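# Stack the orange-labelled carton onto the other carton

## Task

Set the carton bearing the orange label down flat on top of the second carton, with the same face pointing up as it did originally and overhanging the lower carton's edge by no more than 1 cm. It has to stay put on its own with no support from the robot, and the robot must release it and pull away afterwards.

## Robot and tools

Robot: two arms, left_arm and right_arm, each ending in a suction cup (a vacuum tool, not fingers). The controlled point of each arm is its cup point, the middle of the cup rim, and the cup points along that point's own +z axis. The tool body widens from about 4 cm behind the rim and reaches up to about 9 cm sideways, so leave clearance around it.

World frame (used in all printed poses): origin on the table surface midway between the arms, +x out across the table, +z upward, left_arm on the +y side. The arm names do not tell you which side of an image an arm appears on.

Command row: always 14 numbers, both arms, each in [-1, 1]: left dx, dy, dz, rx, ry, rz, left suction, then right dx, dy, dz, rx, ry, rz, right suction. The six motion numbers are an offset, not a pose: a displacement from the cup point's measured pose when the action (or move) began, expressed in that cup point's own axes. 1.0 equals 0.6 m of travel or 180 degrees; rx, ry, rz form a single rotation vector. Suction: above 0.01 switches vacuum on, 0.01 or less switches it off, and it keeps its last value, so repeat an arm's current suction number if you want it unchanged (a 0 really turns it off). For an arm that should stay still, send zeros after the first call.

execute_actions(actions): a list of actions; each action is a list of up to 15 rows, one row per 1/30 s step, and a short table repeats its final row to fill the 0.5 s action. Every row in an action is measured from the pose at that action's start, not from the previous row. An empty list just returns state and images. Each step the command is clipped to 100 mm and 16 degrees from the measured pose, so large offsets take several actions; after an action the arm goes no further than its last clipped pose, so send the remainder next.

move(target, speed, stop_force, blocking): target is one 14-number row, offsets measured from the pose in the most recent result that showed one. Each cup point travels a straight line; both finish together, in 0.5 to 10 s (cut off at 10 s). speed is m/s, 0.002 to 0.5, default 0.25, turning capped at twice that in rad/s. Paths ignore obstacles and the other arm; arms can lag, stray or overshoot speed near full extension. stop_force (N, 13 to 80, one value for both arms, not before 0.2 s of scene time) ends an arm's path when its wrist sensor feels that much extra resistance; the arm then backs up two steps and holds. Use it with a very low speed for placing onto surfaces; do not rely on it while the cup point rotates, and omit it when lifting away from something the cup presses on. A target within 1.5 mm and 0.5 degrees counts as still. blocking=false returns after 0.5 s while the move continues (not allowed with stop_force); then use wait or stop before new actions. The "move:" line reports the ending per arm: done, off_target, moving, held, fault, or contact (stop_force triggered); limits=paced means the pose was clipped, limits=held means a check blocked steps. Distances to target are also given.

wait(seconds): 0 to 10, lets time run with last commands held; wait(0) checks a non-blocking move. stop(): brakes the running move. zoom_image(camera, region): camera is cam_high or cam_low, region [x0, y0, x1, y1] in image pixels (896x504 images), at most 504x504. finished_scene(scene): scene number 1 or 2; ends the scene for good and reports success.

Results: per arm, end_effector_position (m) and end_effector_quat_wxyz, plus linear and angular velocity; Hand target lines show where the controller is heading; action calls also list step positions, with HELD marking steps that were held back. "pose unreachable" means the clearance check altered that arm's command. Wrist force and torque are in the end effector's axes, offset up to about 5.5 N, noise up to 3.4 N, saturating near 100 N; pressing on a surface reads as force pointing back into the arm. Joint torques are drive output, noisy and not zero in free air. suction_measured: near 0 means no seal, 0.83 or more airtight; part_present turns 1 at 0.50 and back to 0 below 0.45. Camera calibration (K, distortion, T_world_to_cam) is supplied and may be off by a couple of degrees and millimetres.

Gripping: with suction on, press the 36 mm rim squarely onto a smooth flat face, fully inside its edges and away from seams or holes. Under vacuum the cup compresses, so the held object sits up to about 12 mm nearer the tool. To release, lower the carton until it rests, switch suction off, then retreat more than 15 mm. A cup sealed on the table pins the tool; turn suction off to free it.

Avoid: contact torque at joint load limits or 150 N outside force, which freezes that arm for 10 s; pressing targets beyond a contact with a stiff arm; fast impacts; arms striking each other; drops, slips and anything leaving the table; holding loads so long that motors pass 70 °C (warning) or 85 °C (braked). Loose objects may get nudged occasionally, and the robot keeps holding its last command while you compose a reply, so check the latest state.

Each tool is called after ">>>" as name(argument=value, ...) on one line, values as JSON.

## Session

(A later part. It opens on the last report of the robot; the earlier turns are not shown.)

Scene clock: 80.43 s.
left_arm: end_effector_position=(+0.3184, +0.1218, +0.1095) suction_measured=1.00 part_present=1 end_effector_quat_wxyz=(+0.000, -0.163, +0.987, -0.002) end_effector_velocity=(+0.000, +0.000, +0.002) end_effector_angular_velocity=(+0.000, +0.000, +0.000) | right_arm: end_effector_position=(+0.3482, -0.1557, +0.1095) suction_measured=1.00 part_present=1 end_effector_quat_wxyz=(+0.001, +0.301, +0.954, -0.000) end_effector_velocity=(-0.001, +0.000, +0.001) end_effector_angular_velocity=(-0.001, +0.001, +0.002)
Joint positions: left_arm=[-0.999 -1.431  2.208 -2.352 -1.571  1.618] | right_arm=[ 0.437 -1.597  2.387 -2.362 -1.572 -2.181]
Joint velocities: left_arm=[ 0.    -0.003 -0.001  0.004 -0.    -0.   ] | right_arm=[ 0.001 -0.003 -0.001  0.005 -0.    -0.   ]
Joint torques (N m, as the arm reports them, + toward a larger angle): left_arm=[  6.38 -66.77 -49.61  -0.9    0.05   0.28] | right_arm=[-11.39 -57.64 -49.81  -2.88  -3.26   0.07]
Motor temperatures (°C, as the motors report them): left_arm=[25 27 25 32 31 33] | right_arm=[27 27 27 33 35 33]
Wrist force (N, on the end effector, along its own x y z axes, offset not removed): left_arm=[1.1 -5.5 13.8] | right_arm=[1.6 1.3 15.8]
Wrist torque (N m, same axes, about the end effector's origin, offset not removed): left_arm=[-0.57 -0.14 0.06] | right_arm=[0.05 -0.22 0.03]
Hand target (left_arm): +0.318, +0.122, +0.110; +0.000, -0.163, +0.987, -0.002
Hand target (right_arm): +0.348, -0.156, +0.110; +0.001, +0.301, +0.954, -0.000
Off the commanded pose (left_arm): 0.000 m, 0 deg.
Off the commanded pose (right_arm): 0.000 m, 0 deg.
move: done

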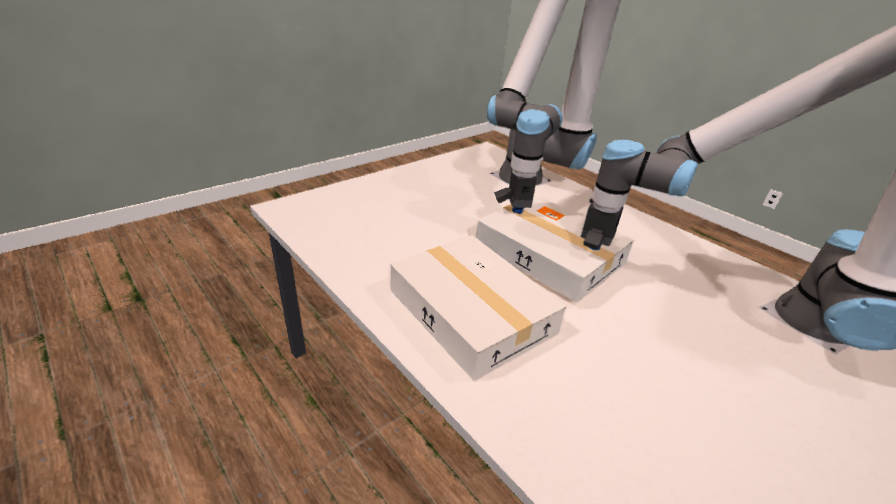

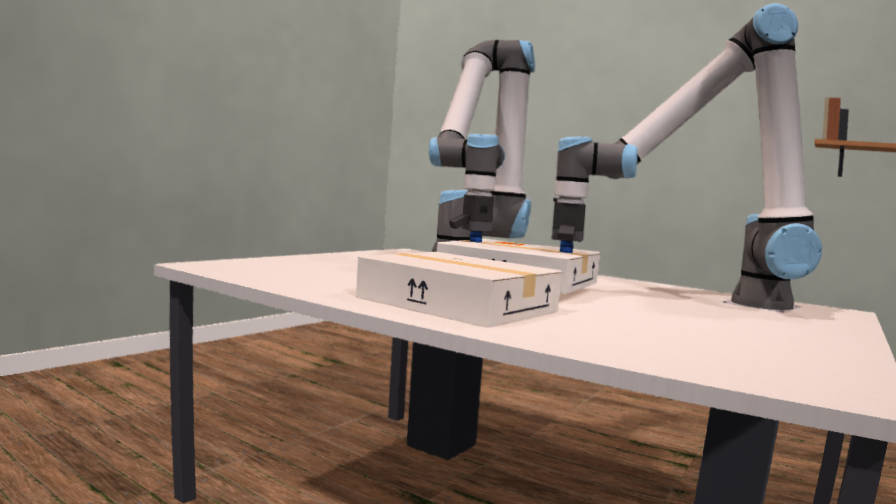

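>>> move(target=[0,0,-0.18,0,0,0,1,0,0,-0.18,0,0,0,1], speed=0.1)

>>> move(target=[-0.6453,-0.1643,0,0,0,0.0607,1,-0.4416,0.3721,0,0,0,0.0607,1], speed=0.12)

>>> move(target=[0,0,0.04,0,0,0,1,0,0,0.04,0,0,0,1], speed=0.03)

>>> zoom_image(camera="cam_high", region=[370, 200, 600, 390])

>>> zoom_image(camera="cam_low", region=[340, 180, 580, 340])

Scene clock: 91.67 s.
left_arm: end_effector_position=(+0.3184, +0.1221, +0.2174) suction_measured=1.00 part_present=1 end_effector_quat_wxyz=(+0.000, -0.163, +0.987, -0.002) end_effector_velocity=(+0.000, +0.000, +0.002) end_effector_angular_velocity=(-0.001, -0.000, +0.001) | right_arm: end_effector_position=(+0.3480, -0.1556, +0.2175) suction_measured=1.00 part_present=1 end_effector_quat_wxyz=(+0.001, +0.301, +0.954, -0.000) end_effector_velocity=(+0.000, -0.001, +0.002) end_effector_angular_velocity=(-0.000, +0.000, -0.003)
Joint positions: left_arm=[-0.999 -1.562  2.112 -2.125 -1.571  1.618] | right_arm=[ 0.437 -1.746  2.277 -2.102 -1.572 -2.181]
Joint velocities: left_arm=[ 0.001 -0.002 -0.002  0.003 -0.    -0.   ] | right_arm=[-0.002 -0.002 -0.002  0.004 -0.     0.001]
Joint torques (N m, as the arm reports them, + toward a larger angle): left_arm=[  3.28 -59.02 -54.11  -2.5    0.45  -0.42] | right_arm=[-17.09 -48.49 -57.66  -3.33   0.12  -2.19]
Motor temperatures (°C, as the motors report them): left_arm=[25 27 25 32 31 33] | right_arm=[27 27 27 33 35 33]
Wrist force (N, on the end effector, along its own x y z axes, offset not removed): left_arm=[0.4 -3.2 14.1] | right_arm=[-1.2 -0.9 14.6]
Wrist torque (N m, same axes, about the end effector's origin, offset not removed): left_arm=[-0.49 -0.06 0.02] | right_arm=[-0.12 0.05 -0.06]
Hand target (left_arm): +0.318, +0.122, +0.218; +0.000, -0.163, +0.987, -0.002
Hand target (right_arm): +0.348, -0.156, +0.218; +0.001, +0.301, +0.954, -0.000
Off the commanded pose (left_arm): 0.000 m, 0 deg.
Off the commanded pose (right_arm): 0.000 m, 0 deg.
move: done

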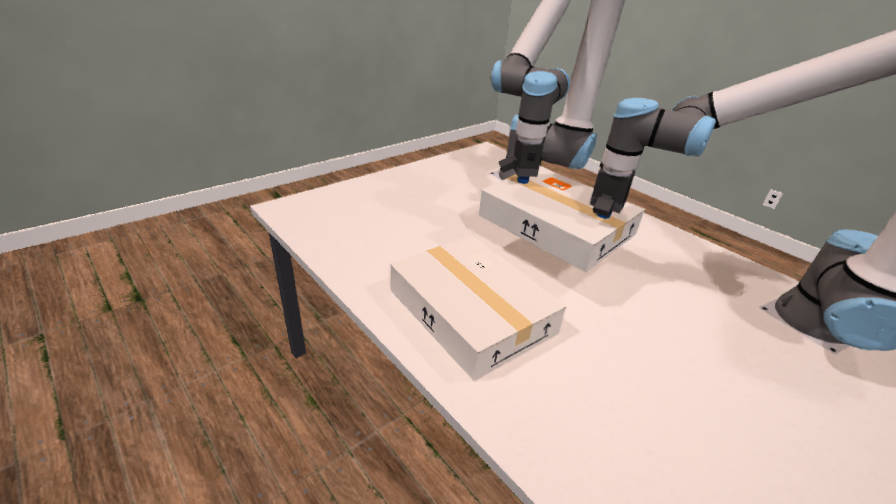

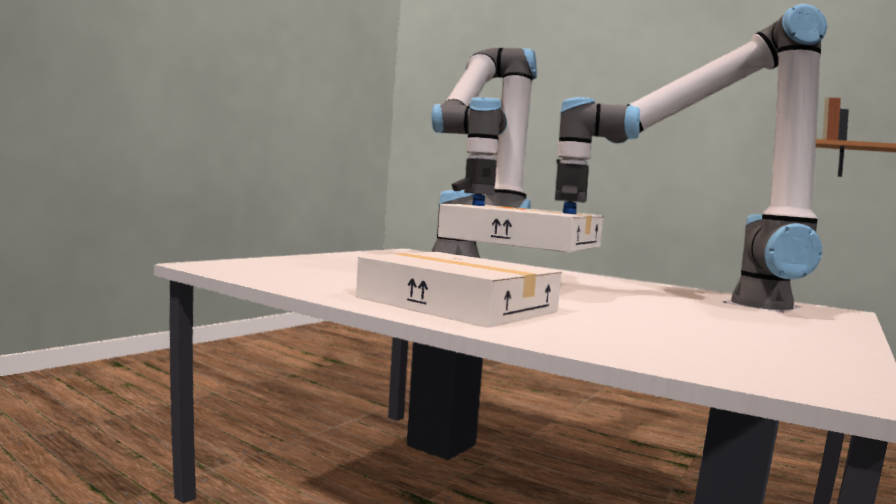

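Scene clock: 95.47 s.
left_arm: end_effector_position=(+0.7169, +0.1529, +0.2178) suction_measured=1.00 part_present=1 end_effector_quat_wxyz=(+0.001, -0.068, +0.998, -0.002) end_effector_velocity=(+0.002, +0.000, -0.000) end_effector_angular_velocity=(+0.000, +0.000, -0.000) | right_arm: end_effector_position=(+0.6929, -0.1246, +0.2172) suction_measured=1.00 part_present=1 end_effector_quat_wxyz=(+0.001, +0.391, +0.921, -0.000) end_effector_velocity=(+0.001, +0.000, +0.000) end_effector_angular_velocity=(-0.002, -0.000, +0.001)
Joint positions: left_arm=[-0.538 -1.129  1.562 -2.007 -1.571  2.268] | right_arm=[ 0.331 -1.237  1.719 -2.054 -1.572 -2.097]
Joint velocities: left_arm=[ 0.002  0.003 -0.004  0.001 -0.     0.002] | right_arm=[ 0.001  0.002 -0.004  0.002 -0.002 -0.   ]
Joint torques (N m, as the arm reports them, + toward a larger angle): left_arm=[ 13.32 -73.24 -62.06  -3.29  -4.48   4.06] | right_arm=[-11.34 -71.66 -60.14  -3.28  -0.07   1.36]
Motor temperatures (°C, as the motors report them): left_arm=[25 27 25 32 31 33] | right_arm=[27 27 27 33 35 33]
Wrist force (N, on the end effector, along its own x y z axes, offset not removed): left_arm=[-2.3 6.0 13.2] | right_arm=[-7.8 -8.6 15.2]
Wrist torque (N m, same axes, about the end effector's origin, offset not removed): left_arm=[-0.56 0.00 0.02] | right_arm=[-0.18 0.14 -0.07]
Hand target (left_arm): +0.717, +0.153, +0.218; +0.001, -0.068, +0.998, -0.002
Hand target (right_arm): +0.693, -0.125, +0.217; +0.001, +0.391, +0.921, -0.000
Off the commanded pose (left_arm): 0.000 m, 0 deg.
Off the commanded pose (right_arm): 0.001 m, 0 deg.
move: done

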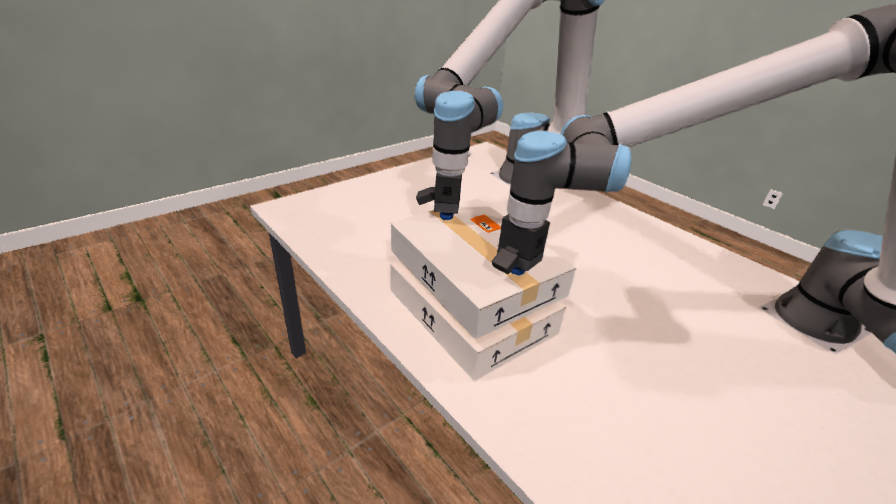

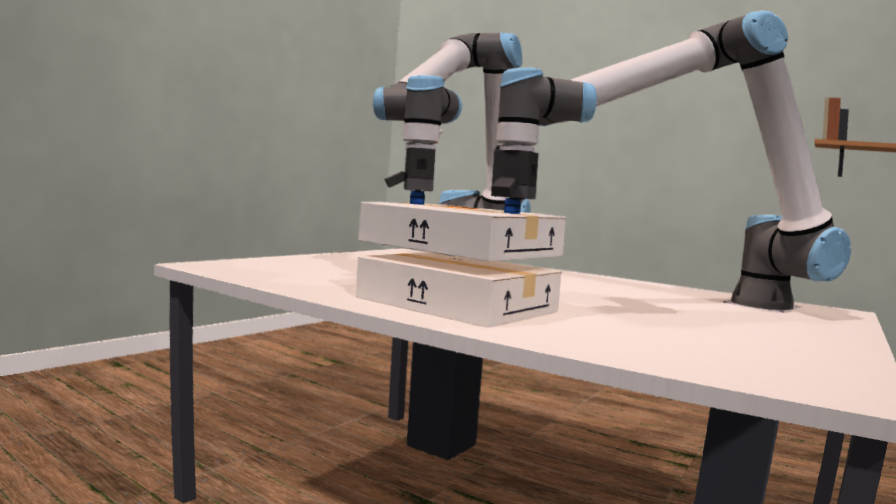

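Scene clock: 96.60 s.
left_arm: end_effector_position=(+0.7170, +0.1529, +0.1939) suction_measured=1.00 part_present=1 end_effector_quat_wxyz=(+0.001, -0.068, +0.998, -0.002) end_effector_velocity=(+0.000, +0.000, -0.002) end_effector_angular_velocity=(-0.000, -0.000, +0.001) | right_arm: end_effector_position=(+0.6929, -0.1246, +0.1934) suction_measured=1.00 part_present=1 end_effector_quat_wxyz=(+0.001, +0.391, +0.921, -0.000) end_effector_velocity=(-0.001, +0.000, -0.002) end_effector_angular_velocity=(+0.001, +0.002, +0.002)
Joint positions: left_arm=[-0.538 -1.112  1.582 -2.045 -1.571  2.268] | right_arm=[ 0.331 -1.218  1.74  -2.094 -1.572 -2.097]
Joint velocities: left_arm=[ 0.     0.001  0.001 -0.003  0.    -0.   ] | right_arm=[ 0.     0.001  0.002 -0.001  0.001 -0.001]
Joint torques (N m, as the arm reports them, + toward a larger angle): left_arm=[-10.73 -79.18 -37.48 -10.17  -3.58  -4.28] | right_arm=[ -6.51 -76.41 -40.1   -8.98   3.72  -2.35]
Motor temperatures (°C, as the motors report them): left_arm=[25 27 25 32 31 33] | right_arm=[27 27 27 33 35 33]
Wrist force (N, on the end effector, along its own x y z axes, offset not removed): left_arm=[-2.0 4.5 14.0] | right_arm=[-5.4 -7.2 15.4]
Wrist torque (N m, same axes, about the end effector's origin, offset not removed): left_arm=[-0.48 0.05 -0.06] | right_arm=[-0.19 -0.14 -0.04]
Hand target (left_arm): +0.717, +0.153, +0.194; +0.001, -0.068, +0.998, -0.002
Hand target (right_arm): +0.693, -0.125, +0.193; +0.001, +0.391, +0.921, -0.000
Off the commanded pose (left_arm): 0.000 m, 0 deg.
Off the commanded pose (right_arm): 0.000 m, 0 deg.
move: done

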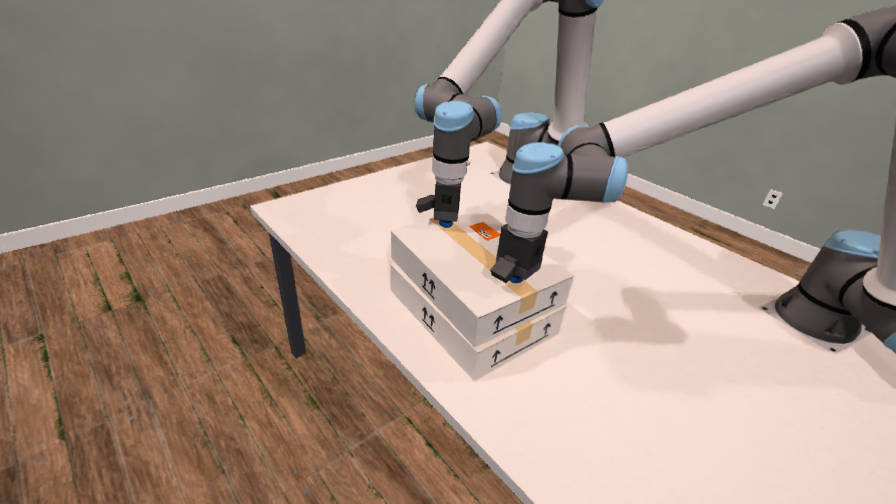

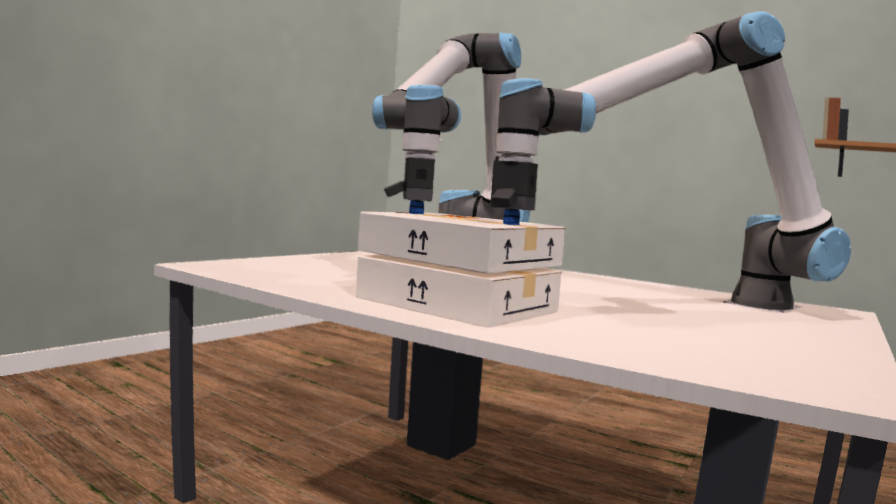

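Region (370, 200, 600, 390) of cam_high's 896x504 image, scaled by 2.191, with more detail than that image has; it fills the top 416 rows of this view, and the rest is white.

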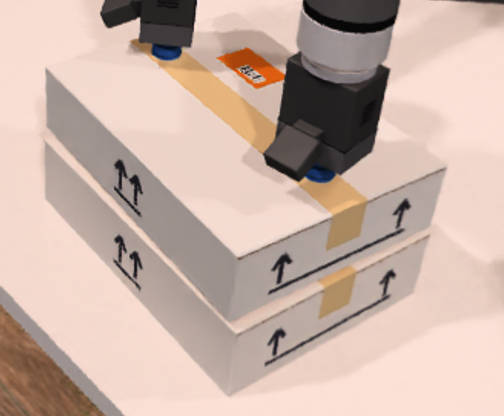

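Region (340, 180, 580, 340) of cam_low's 896x504 image, scaled by 2.100, with more detail than that image has.

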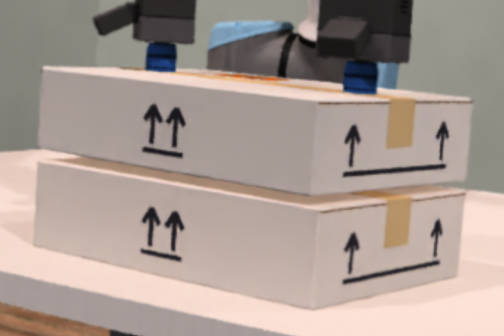

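>>> move(target=[0,0,0.035,0,0,0,1,0,0,0.035,0,0,0,1], speed=0.01, stop_force=14)

>>> zoom_image(camera="cam_high", region=[450, 270, 590, 390])

>>> zoom_image(camera="cam_high", region=[375, 225, 495, 365])

>>> zoom_image(camera="cam_low", region=[340, 200, 580, 340])

Scene clock: 108.57 s.
left_arm: end_effector_position=(+0.7170, +0.1529, +0.1829) suction_measured=1.00 part_present=1 end_effector_quat_wxyz=(+0.001, -0.068, +0.998, -0.001) end_effector_velocity=(-0.001, -0.000, +0.001) end_effector_angular_velocity=(+0.001, +0.001, -0.001) | right_arm: end_effector_position=(+0.6929, -0.1246, +0.1812) suction_measured=1.00 part_present=1 end_effector_quat_wxyz=(+0.001, +0.391, +0.921, -0.000) end_effector_velocity=(-0.000, -0.001, +0.001) end_effector_angular_velocity=(-0.001, +0.004, +0.000)
Joint positions: left_arm=[-0.538 -1.104  1.591 -2.062 -1.571  2.268] | right_arm=[ 0.331 -1.208  1.75  -2.114 -1.572 -2.097]
Joint velocities: left_arm=[-0.001 -0.001 -0.001  0.003 -0.    -0.   ] | right_arm=[-0.001 -0.001 -0.002  0.007  0.    -0.001]
Joint torques (N m, as the arm reports them, + toward a larger angle): left_arm=[-18.73 -82.22 -48.08  -1.39  -0.85  -4.28] | right_arm=[ 11.42 -83.92 -44.82  -0.14   3.05  -0.88]
Motor temperatures (°C, as the motors report them): left_arm=[25 27 25 32 31 33] | right_arm=[27 27 27 33 35 33]
Wrist force (N, on the end effector, along its own x y z axes, offset not removed): left_arm=[-4.6 2.3 -7.2] | right_arm=[-7.5 -2.3 -7.9]
Wrist torque (N m, same axes, about the end effector's origin, offset not removed): left_arm=[-0.66 0.02 0.06] | right_arm=[0.02 -0.17 0.00]
Hand target (left_arm): +0.717, +0.153, +0.183; +0.001, -0.068, +0.998, -0.002
Hand target (right_arm): +0.693, -0.125, +0.182; +0.001, +0.391, +0.921, -0.000
Off the commanded pose (left_arm): 0.010 m, 0 deg.
Off the commanded pose (right_arm): 0.009 m, 0 deg.
move: contact (left_arm, right_arm)

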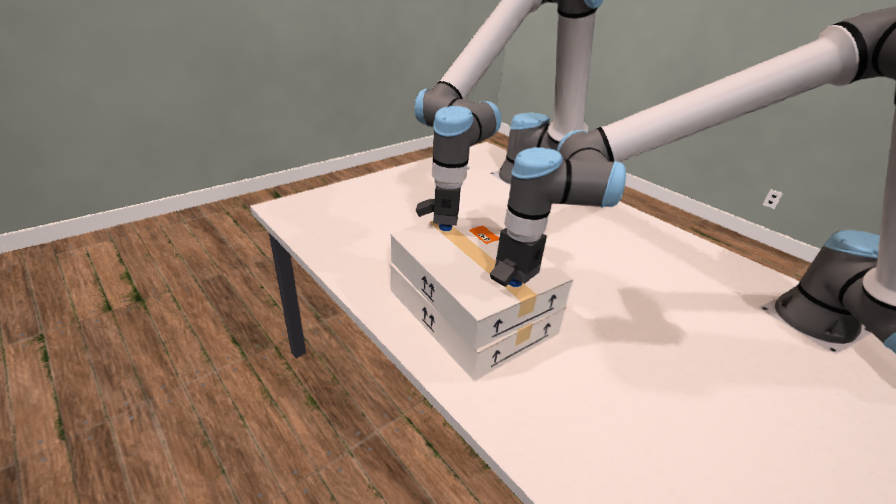

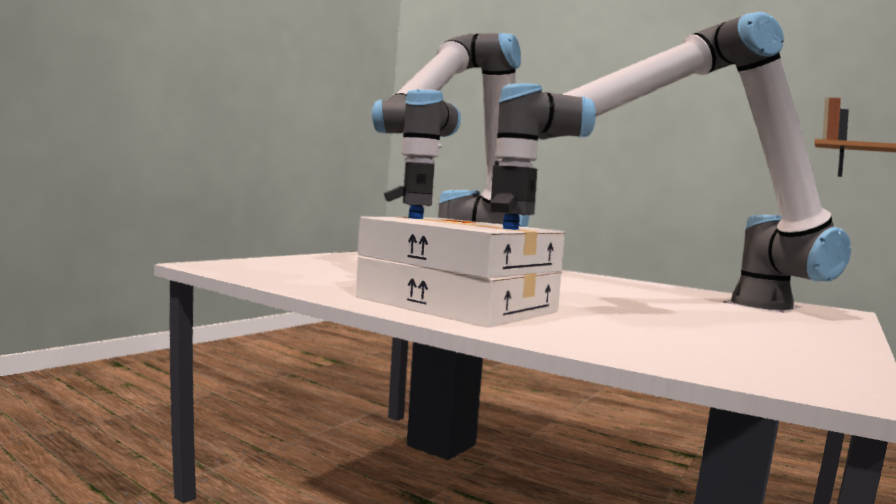

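Region (450, 270, 590, 390) of cam_high's 896x504 image, scaled by 3.600, with more detail than that image has; it fills the top 432 rows of this view, and the rest is white.

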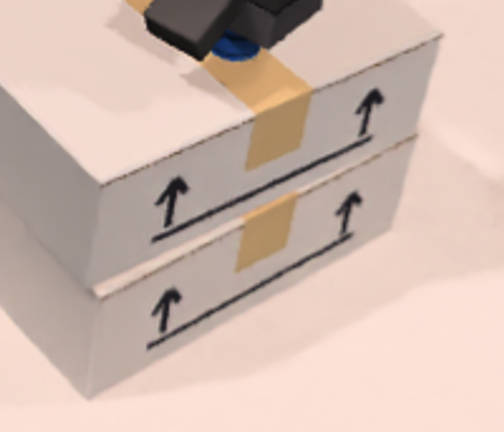

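Region (375, 225, 495, 365) of cam_high's 896x504 image, scaled by 3.600, with more detail than that image has; it fills the left 432 columns of this view, and the rest is white.

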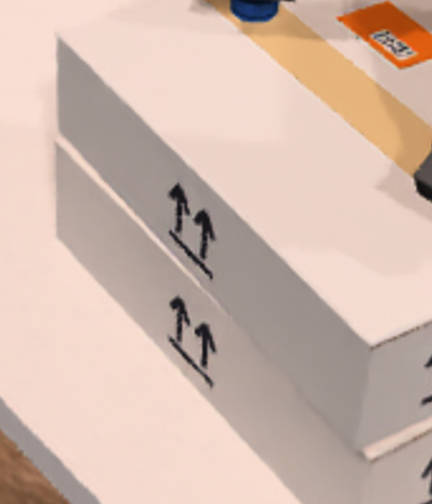

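Region (340, 200, 580, 340) of cam_low's 896x504 image, scaled by 2.100, with more detail than that image has; it fills the top 294 rows of this view, and the rest is white.

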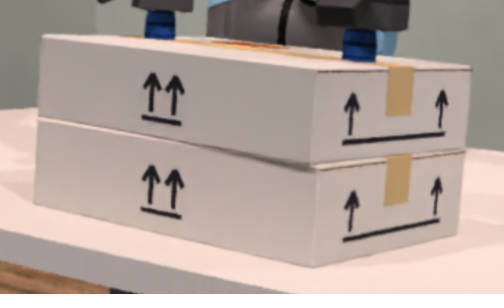

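>>> move(target=[0,0,-0.011,0,0,0,1,0,0,-0.011,0,0,0,1], speed=0.015)

>>> move(target=[0.002,0.0113,0,0,0,-0.0083,1,0.001,0.0127,0,0,0,-0.0083,1], speed=0.015)

>>> move(target=[0,0,0.02,0,0,0,1,0,0,0.02,0,0,0,1], speed=0.01, stop_force=14)

>>> zoom_image(camera="cam_high", region=[450, 270, 590, 390])

>>> zoom_image(camera="cam_high", region=[375, 225, 495, 365])

>>> zoom_image(camera="cam_low", region=[340, 200, 580, 340])

Scene clock: 123.20 s.
left_arm: end_effector_position=(+0.7169, +0.1529, +0.1893) suction_measured=1.00 part_present=1 end_effector_quat_wxyz=(+0.001, -0.068, +0.998, -0.001) end_effector_velocity=(+0.000, +0.001, +0.003) end_effector_angular_velocity=(-0.000, -0.000, +0.001) | right_arm: end_effector_position=(+0.6929, -0.1246, +0.1876) suction_measured=1.00 part_present=1 end_effector_quat_wxyz=(+0.001, +0.391, +0.921, -0.000) end_effector_velocity=(+0.000, -0.001, +0.002) end_effector_angular_velocity=(+0.000, +0.000, -0.001)
Joint positions: left_arm=[-0.538 -1.109  1.586 -2.052 -1.571  2.268] | right_arm=[ 0.331 -1.213  1.745 -2.103 -1.572 -2.097]
Joint velocities: left_arm=[ 0.001 -0.002 -0.002  0.004 -0.     0.   ] | right_arm=[-0.001 -0.002 -0.002  0.004  0.    -0.   ]
Joint torques (N m, as the arm reports them, + toward a larger angle): left_arm=[ -15.7  -101.22  -58.68   -2.35   -0.76   -4.26] | right_arm=[ 11.68 -96.3  -57.43  -3.02   3.41  -0.57]
Motor temperatures (°C, as the motors report them): left_arm=[25 27 25 32 31 33] | right_arm=[27 27 27 33 35 33]
Wrist force (N, on the end effector, along its own x y z axes, offset not removed): left_arm=[-1.0 0.4 12.9] | right_arm=[-3.7 -3.4 14.8]
Wrist torque (N m, same axes, about the end effector's origin, offset not removed): left_arm=[-0.62 -0.02 -0.03] | right_arm=[0.01 0.10 0.00]
Hand target (left_arm): +0.717, +0.153, +0.189; +0.001, -0.068, +0.998, -0.001
Hand target (right_arm): +0.693, -0.125, +0.188; +0.001, +0.391, +0.921, -0.000
Off the commanded pose (left_arm): 0.000 m, 0 deg.
Off the commanded pose (right_arm): 0.000 m, 0 deg.
move: done

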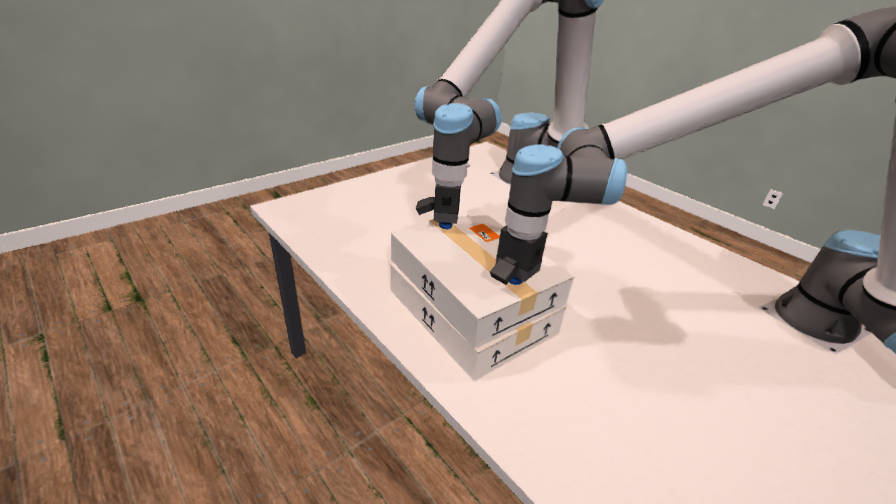

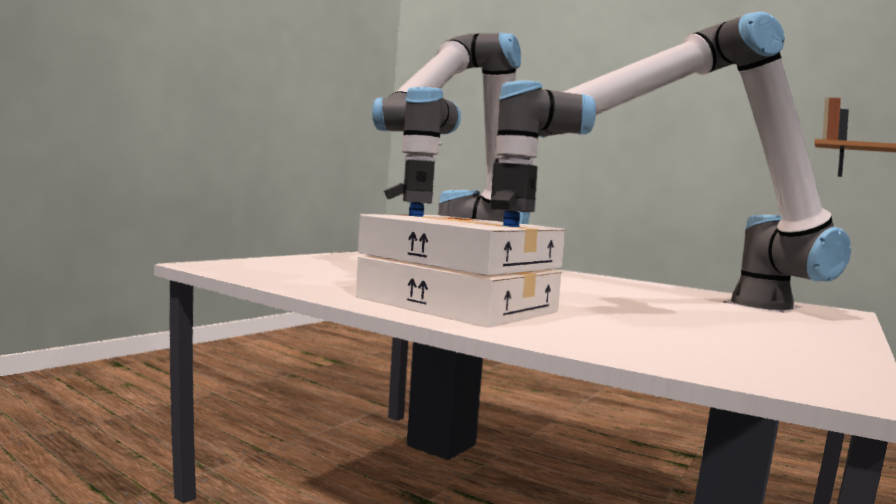

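Scene clock: 124.30 s.
left_arm: end_effector_position=(+0.7149, +0.1593, +0.1893) suction_measured=1.00 part_present=1 end_effector_quat_wxyz=(+0.001, -0.081, +0.997, -0.001) end_effector_velocity=(-0.001, -0.000, +0.000) end_effector_angular_velocity=(-0.001, -0.001, +0.004) | right_arm: end_effector_position=(+0.6979, -0.1190, +0.1876) suction_measured=1.00 part_present=1 end_effector_quat_wxyz=(+0.001, +0.379, +0.926, -0.000) end_effector_velocity=(+0.002, -0.001, +0.000) end_effector_angular_velocity=(-0.001, -0.000, +0.002)
Joint positions: left_arm=[-0.535 -1.116  1.598 -2.056 -1.571  2.246] | right_arm=[ 0.336 -1.203  1.73  -2.099 -1.572 -2.117]
Joint velocities: left_arm=[-0.001 -0.002  0.002 -0.002  0.    -0.004] | right_arm=[-0.001  0.002 -0.003  0.001 -0.001 -0.003]
Joint torques (N m, as the arm reports them, + toward a larger angle): left_arm=[  18.68 -101.78  -34.81   -8.48   -1.07   -4.03] | right_arm=[ 17.85 -77.76 -58.62  -3.18   2.6   -2.1 ]
Motor temperatures (°C, as the motors report them): left_arm=[25 27 25 32 31 33] | right_arm=[27 27 27 33 35 33]
Wrist force (N, on the end effector, along its own x y z axes, offset not removed): left_arm=[1.8 -5.3 13.3] | right_arm=[1.8 1.6 15.0]
Wrist torque (N m, same axes, about the end effector's origin, offset not removed): left_arm=[-0.85 -0.27 0.09] | right_arm=[0.19 -0.33 0.01]
Hand target (left_arm): +0.715, +0.159, +0.189; +0.001, -0.081, +0.997, -0.001
Hand target (right_arm): +0.698, -0.119, +0.188; +0.001, +0.378, +0.926, -0.000
Off the commanded pose (left_arm): 0.000 m, 0 deg.
Off the commanded pose (right_arm): 0.000 m, 0 deg.
move: done

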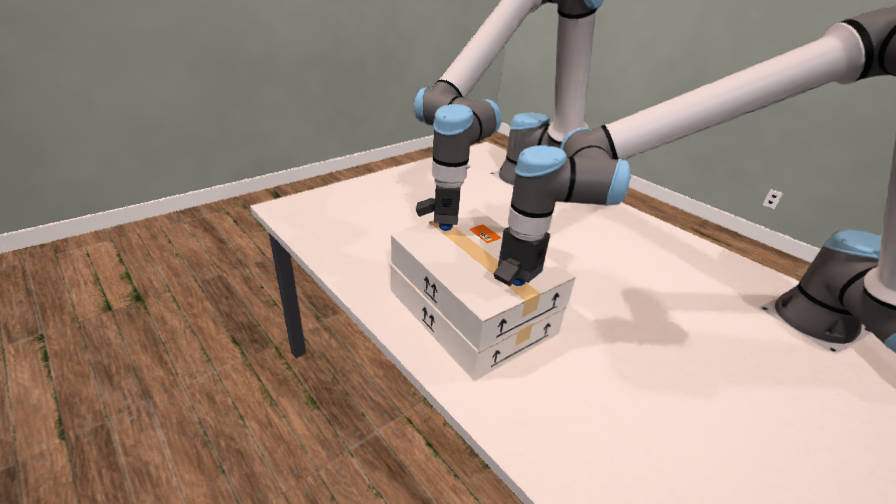

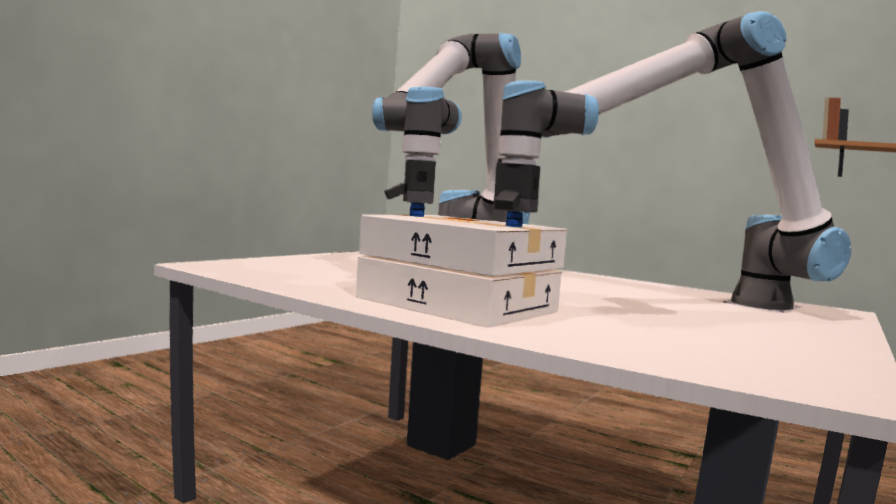

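Scene clock: 125.37 s.
left_arm: end_effector_position=(+0.7149, +0.1593, +0.1825) suction_measured=1.00 part_present=1 end_effector_quat_wxyz=(+0.001, -0.081, +0.997, -0.002) end_effector_velocity=(-0.001, +0.001, +0.001) end_effector_angular_velocity=(+0.003, +0.003, +0.000) | right_arm: end_effector_position=(+0.6979, -0.1189, +0.1812) suction_measured=1.00 part_present=1 end_effector_quat_wxyz=(+0.001, +0.379, +0.926, -0.000) end_effector_velocity=(-0.002, +0.001, +0.001) end_effector_angular_velocity=(-0.002, +0.004, +0.000)
Joint positions: left_arm=[-0.535 -1.111  1.603 -2.067 -1.571  2.246] | right_arm=[ 0.336 -1.198  1.736 -2.11  -1.572 -2.117]
Joint velocities: left_arm=[ 0.    -0.001 -0.002  0.007  0.     0.   ] | right_arm=[ 0.002 -0.001 -0.001  0.006 -0.001  0.002]
Joint torques (N m, as the arm reports them, + toward a larger angle): left_arm=[  8.59 -69.51 -38.11   0.89  -1.32   4.2 ] | right_arm=[  4.21 -78.25 -41.87   0.97   2.22   2.02]
Motor temperatures (°C, as the motors report them): left_arm=[25 27 25 32 31 33] | right_arm=[27 27 27 33 35 33]
Wrist force (N, on the end effector, along its own x y z axes, offset not removed): left_arm=[-0.6 3.3 -22.7] | right_arm=[-6.2 2.3 -7.0]
Wrist torque (N m, same axes, about the end effector's origin, offset not removed): left_arm=[-0.41 -0.32 0.07] | right_arm=[0.01 -0.23 0.01]
Hand target (left_arm): +0.715, +0.159, +0.183; +0.001, -0.081, +0.997, -0.002
Hand target (right_arm): +0.698, -0.119, +0.182; +0.001, +0.379, +0.926, -0.000
Off the commanded pose (left_arm): 0.005 m, 0 deg.
Off the commanded pose (right_arm): 0.006 m, 0 deg.
move: contact (left_arm, right_arm)

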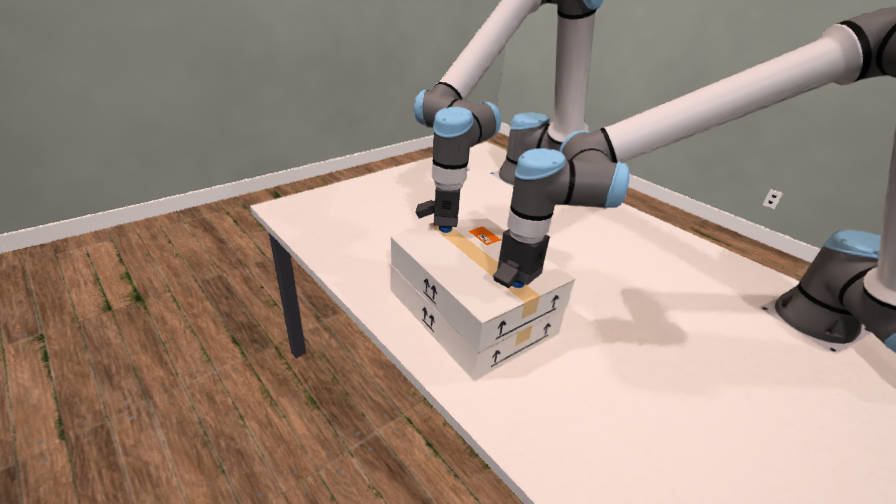

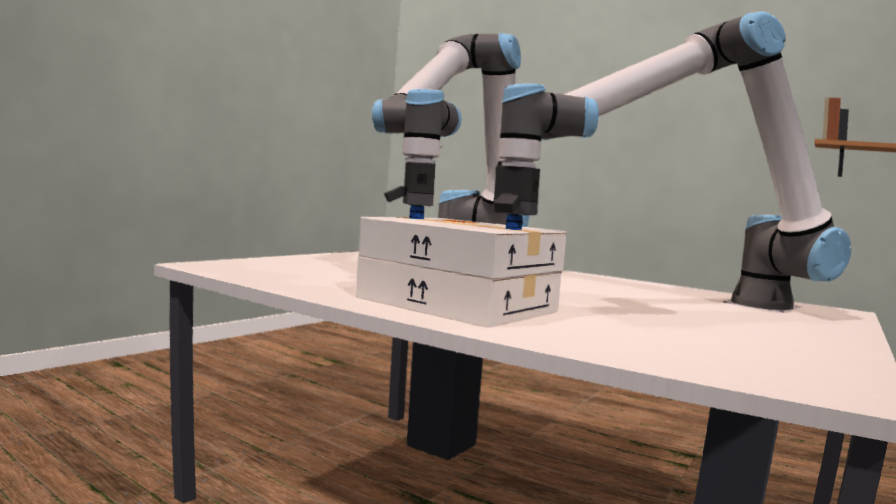

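Region (450, 270, 590, 390) of cam_high's 896x504 image, scaled by 3.600, with more detail than that image has; it fills the top 432 rows of this view, and the rest is white.

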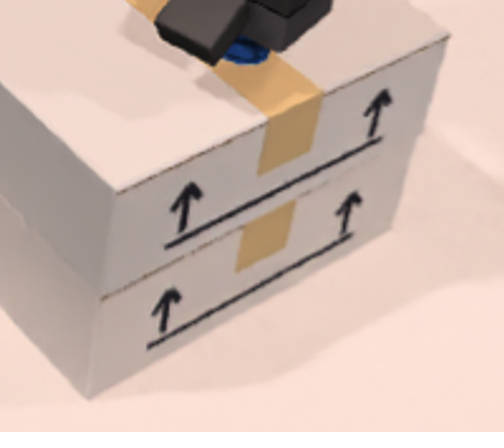

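Region (375, 225, 495, 365) of cam_high's 896x504 image, scaled by 3.600, with more detail than that image has; it fills the left 432 columns of this view, and the rest is white.

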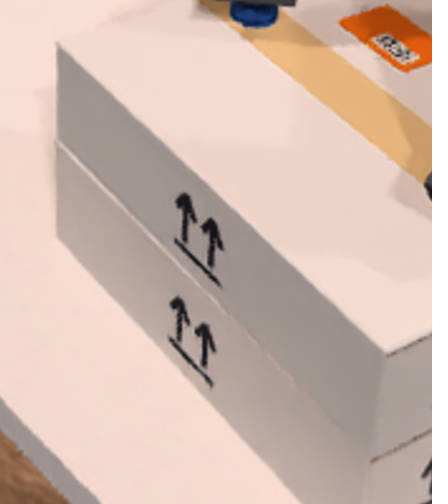

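Region (340, 200, 580, 340) of cam_low's 896x504 image, scaled by 2.100, with more detail than that image has; it fills the top 294 rows of this view, and the rest is white.

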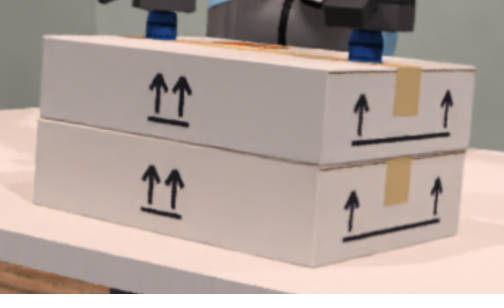

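Good. Release.

>>> move(target=[0,0,-0.002,0,0,0,0,0,0,-0.002,0,0,0,0], speed=0.01)

>>> move(target=[0,0,-0.2,0,0,0,0,0,0,-0.2,0,0,0,0], speed=0.2)

Scene clock: 131.83 s.
left_arm: end_effector_position=(+0.7149, +0.1593, +0.1837) suction_measured=0.00 part_present=0 end_effector_quat_wxyz=(+0.001, -0.081, +0.997, -0.002) end_effector_velocity=(+0.000, +0.001, +0.000) end_effector_angular_velocity=(-0.000, -0.000, +0.001) | right_arm: end_effector_position=(+0.6979, -0.1189, +0.1824) suction_measured=0.00 part_present=0 end_effector_quat_wxyz=(+0.001, +0.379, +0.926, -0.000) end_effector_velocity=(+0.000, -0.001, -0.000) end_effector_angular_velocity=(+0.000, +0.001, -0.002)
Joint positions: left_arm=[-0.535 -1.112  1.602 -2.065 -1.571  2.246] | right_arm=[ 0.336 -1.199  1.735 -2.108 -1.572 -2.117]
Joint velocities: left_arm=[ 0.001 -0.     0.    -0.    -0.     0.   ] | right_arm=[-0.001 -0.    -0.     0.002  0.001  0.001]
Joint torques (N m, as the arm reports them, + toward a larger angle): left_arm=[ 10.53 -77.18 -40.11   1.44  -1.21   3.75] | right_arm=[  0.72 -76.68 -41.03   0.46   2.45   1.35]
Motor temperatures (°C, as the motors report them): left_arm=[25 27 25 32 31 33] | right_arm=[27 27 27 33 35 33]
Wrist force (N, on the end effector, along its own x y z axes, offset not removed): left_arm=[1.4 -5.0 -15.7] | right_arm=[-0.8 -0.6 -14.2]
Wrist torque (N m, same axes, about the end effector's origin, offset not removed): left_arm=[-0.65 -0.37 0.07] | right_arm=[-0.15 -0.02 0.01]
Hand target (left_arm): +0.715, +0.159, +0.184; +0.001, -0.081, +0.997, -0.002
Hand target (right_arm): +0.698, -0.119, +0.182; +0.001, +0.379, +0.926, -0.000
Off the commanded pose (left_arm): 0.000 m, 0 deg.
Off the commanded pose (right_arm): 0.000 m, 0 deg.
move: done

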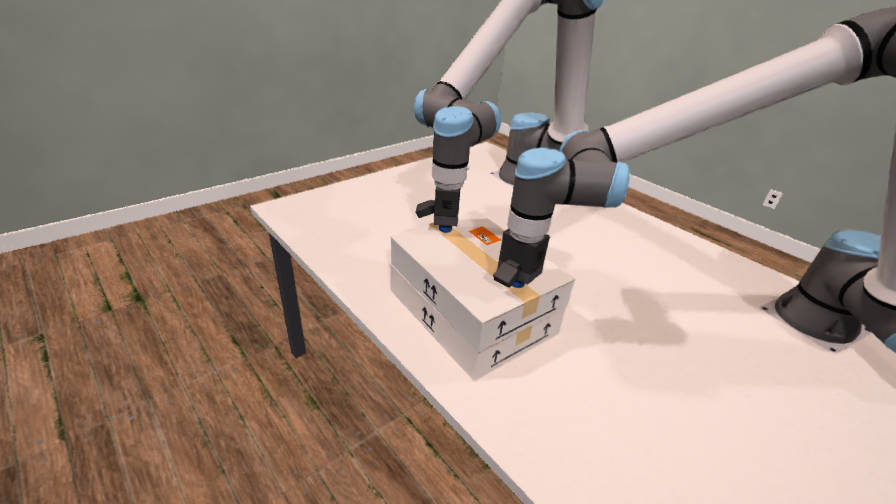

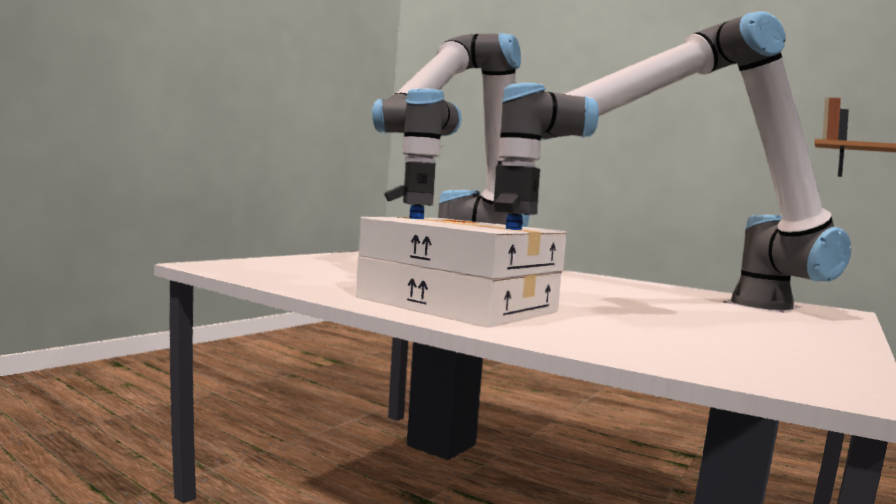

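Scene clock: 132.97 s.
left_arm: end_effector_position=(+0.7147, +0.1595, +0.3035) suction_measured=0.00 part_present=0 end_effector_quat_wxyz=(+0.001, -0.081, +0.997, -0.002) end_effector_velocity=(-0.000, +0.000, +0.002) end_effector_angular_velocity=(+0.001, +0.001, -0.000) | right_arm: end_effector_position=(+0.6977, -0.1189, +0.3023) suction_measured=0.00 part_present=0 end_effector_quat_wxyz=(+0.001, +0.379, +0.926, -0.000) end_effector_velocity=(-0.000, +0.001, +0.001) end_effector_angular_velocity=(-0.000, +0.002, +0.003)
Joint positions: left_arm=[-0.535 -1.188  1.487 -1.874 -1.571  2.247] | right_arm=[ 0.336 -1.282  1.618 -1.908 -1.572 -2.117]
Joint velocities: left_arm=[ 0.    -0.001 -0.003  0.005 -0.     0.   ] | right_arm=[ 0.001 -0.    -0.003  0.005  0.    -0.002]
Joint torques (N m, as the arm reports them, + toward a larger angle): left_arm=[ 12.53 -85.11 -53.74  -0.29   0.72   1.62] | right_arm=[  6.48 -82.99 -49.24  -1.07  -1.51  -2.05]
Motor temperatures (°C, as the motors report them): left_arm=[25 27 25 32 31 33] | right_arm=[27 27 27 33 35 33]
Wrist force (N, on the end effector, along its own x y z axes, offset not removed): left_arm=[0.3 -3.6 0.4] | right_arm=[-1.2 -0.4 -1.5]
Wrist torque (N m, same axes, about the end effector's origin, offset not removed): left_arm=[-0.61 -0.08 0.03] | right_arm=[-0.07 0.04 -0.02]
Hand target (left_arm): +0.715, +0.159, +0.304; +0.001, -0.081, +0.997, -0.002
Hand target (right_arm): +0.698, -0.119, +0.302; +0.001, +0.379, +0.926, -0.000
Off the commanded pose (left_arm): 0.000 m, 0 deg.
Off the commanded pose (right_arm): 0.000 m, 0 deg.
move: done

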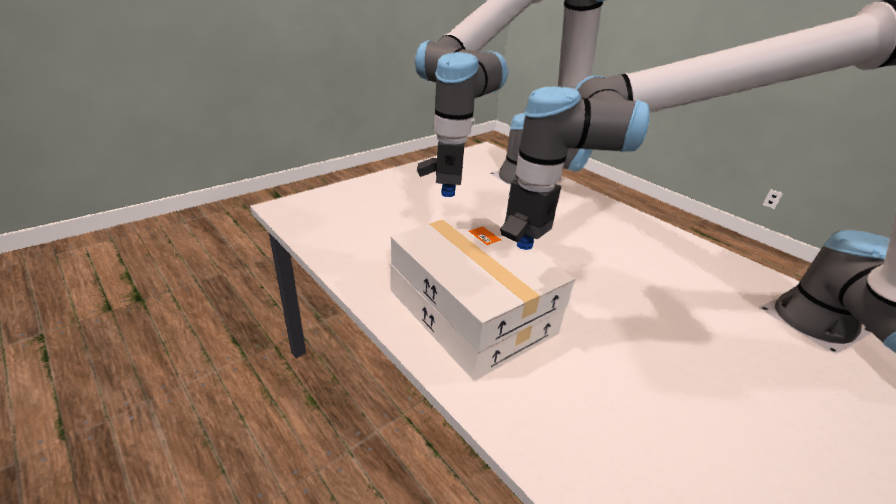

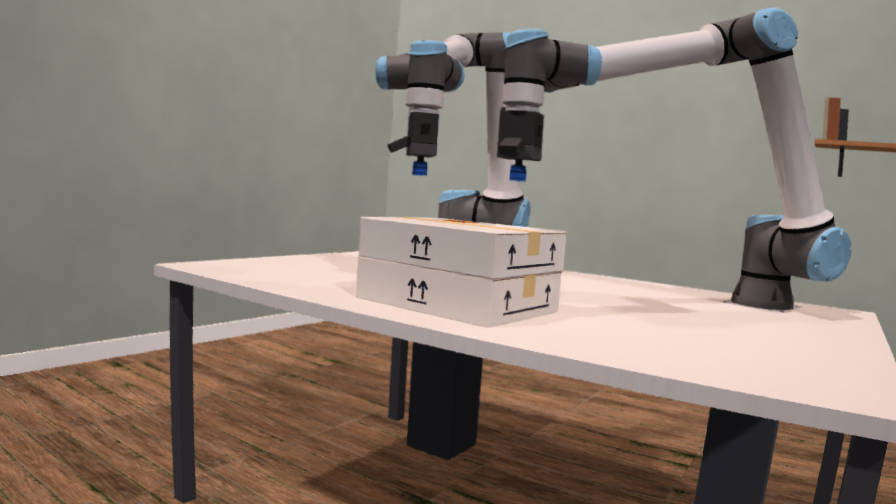

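>>> finished_scene(scene=1)

The scene is finished: the task was done.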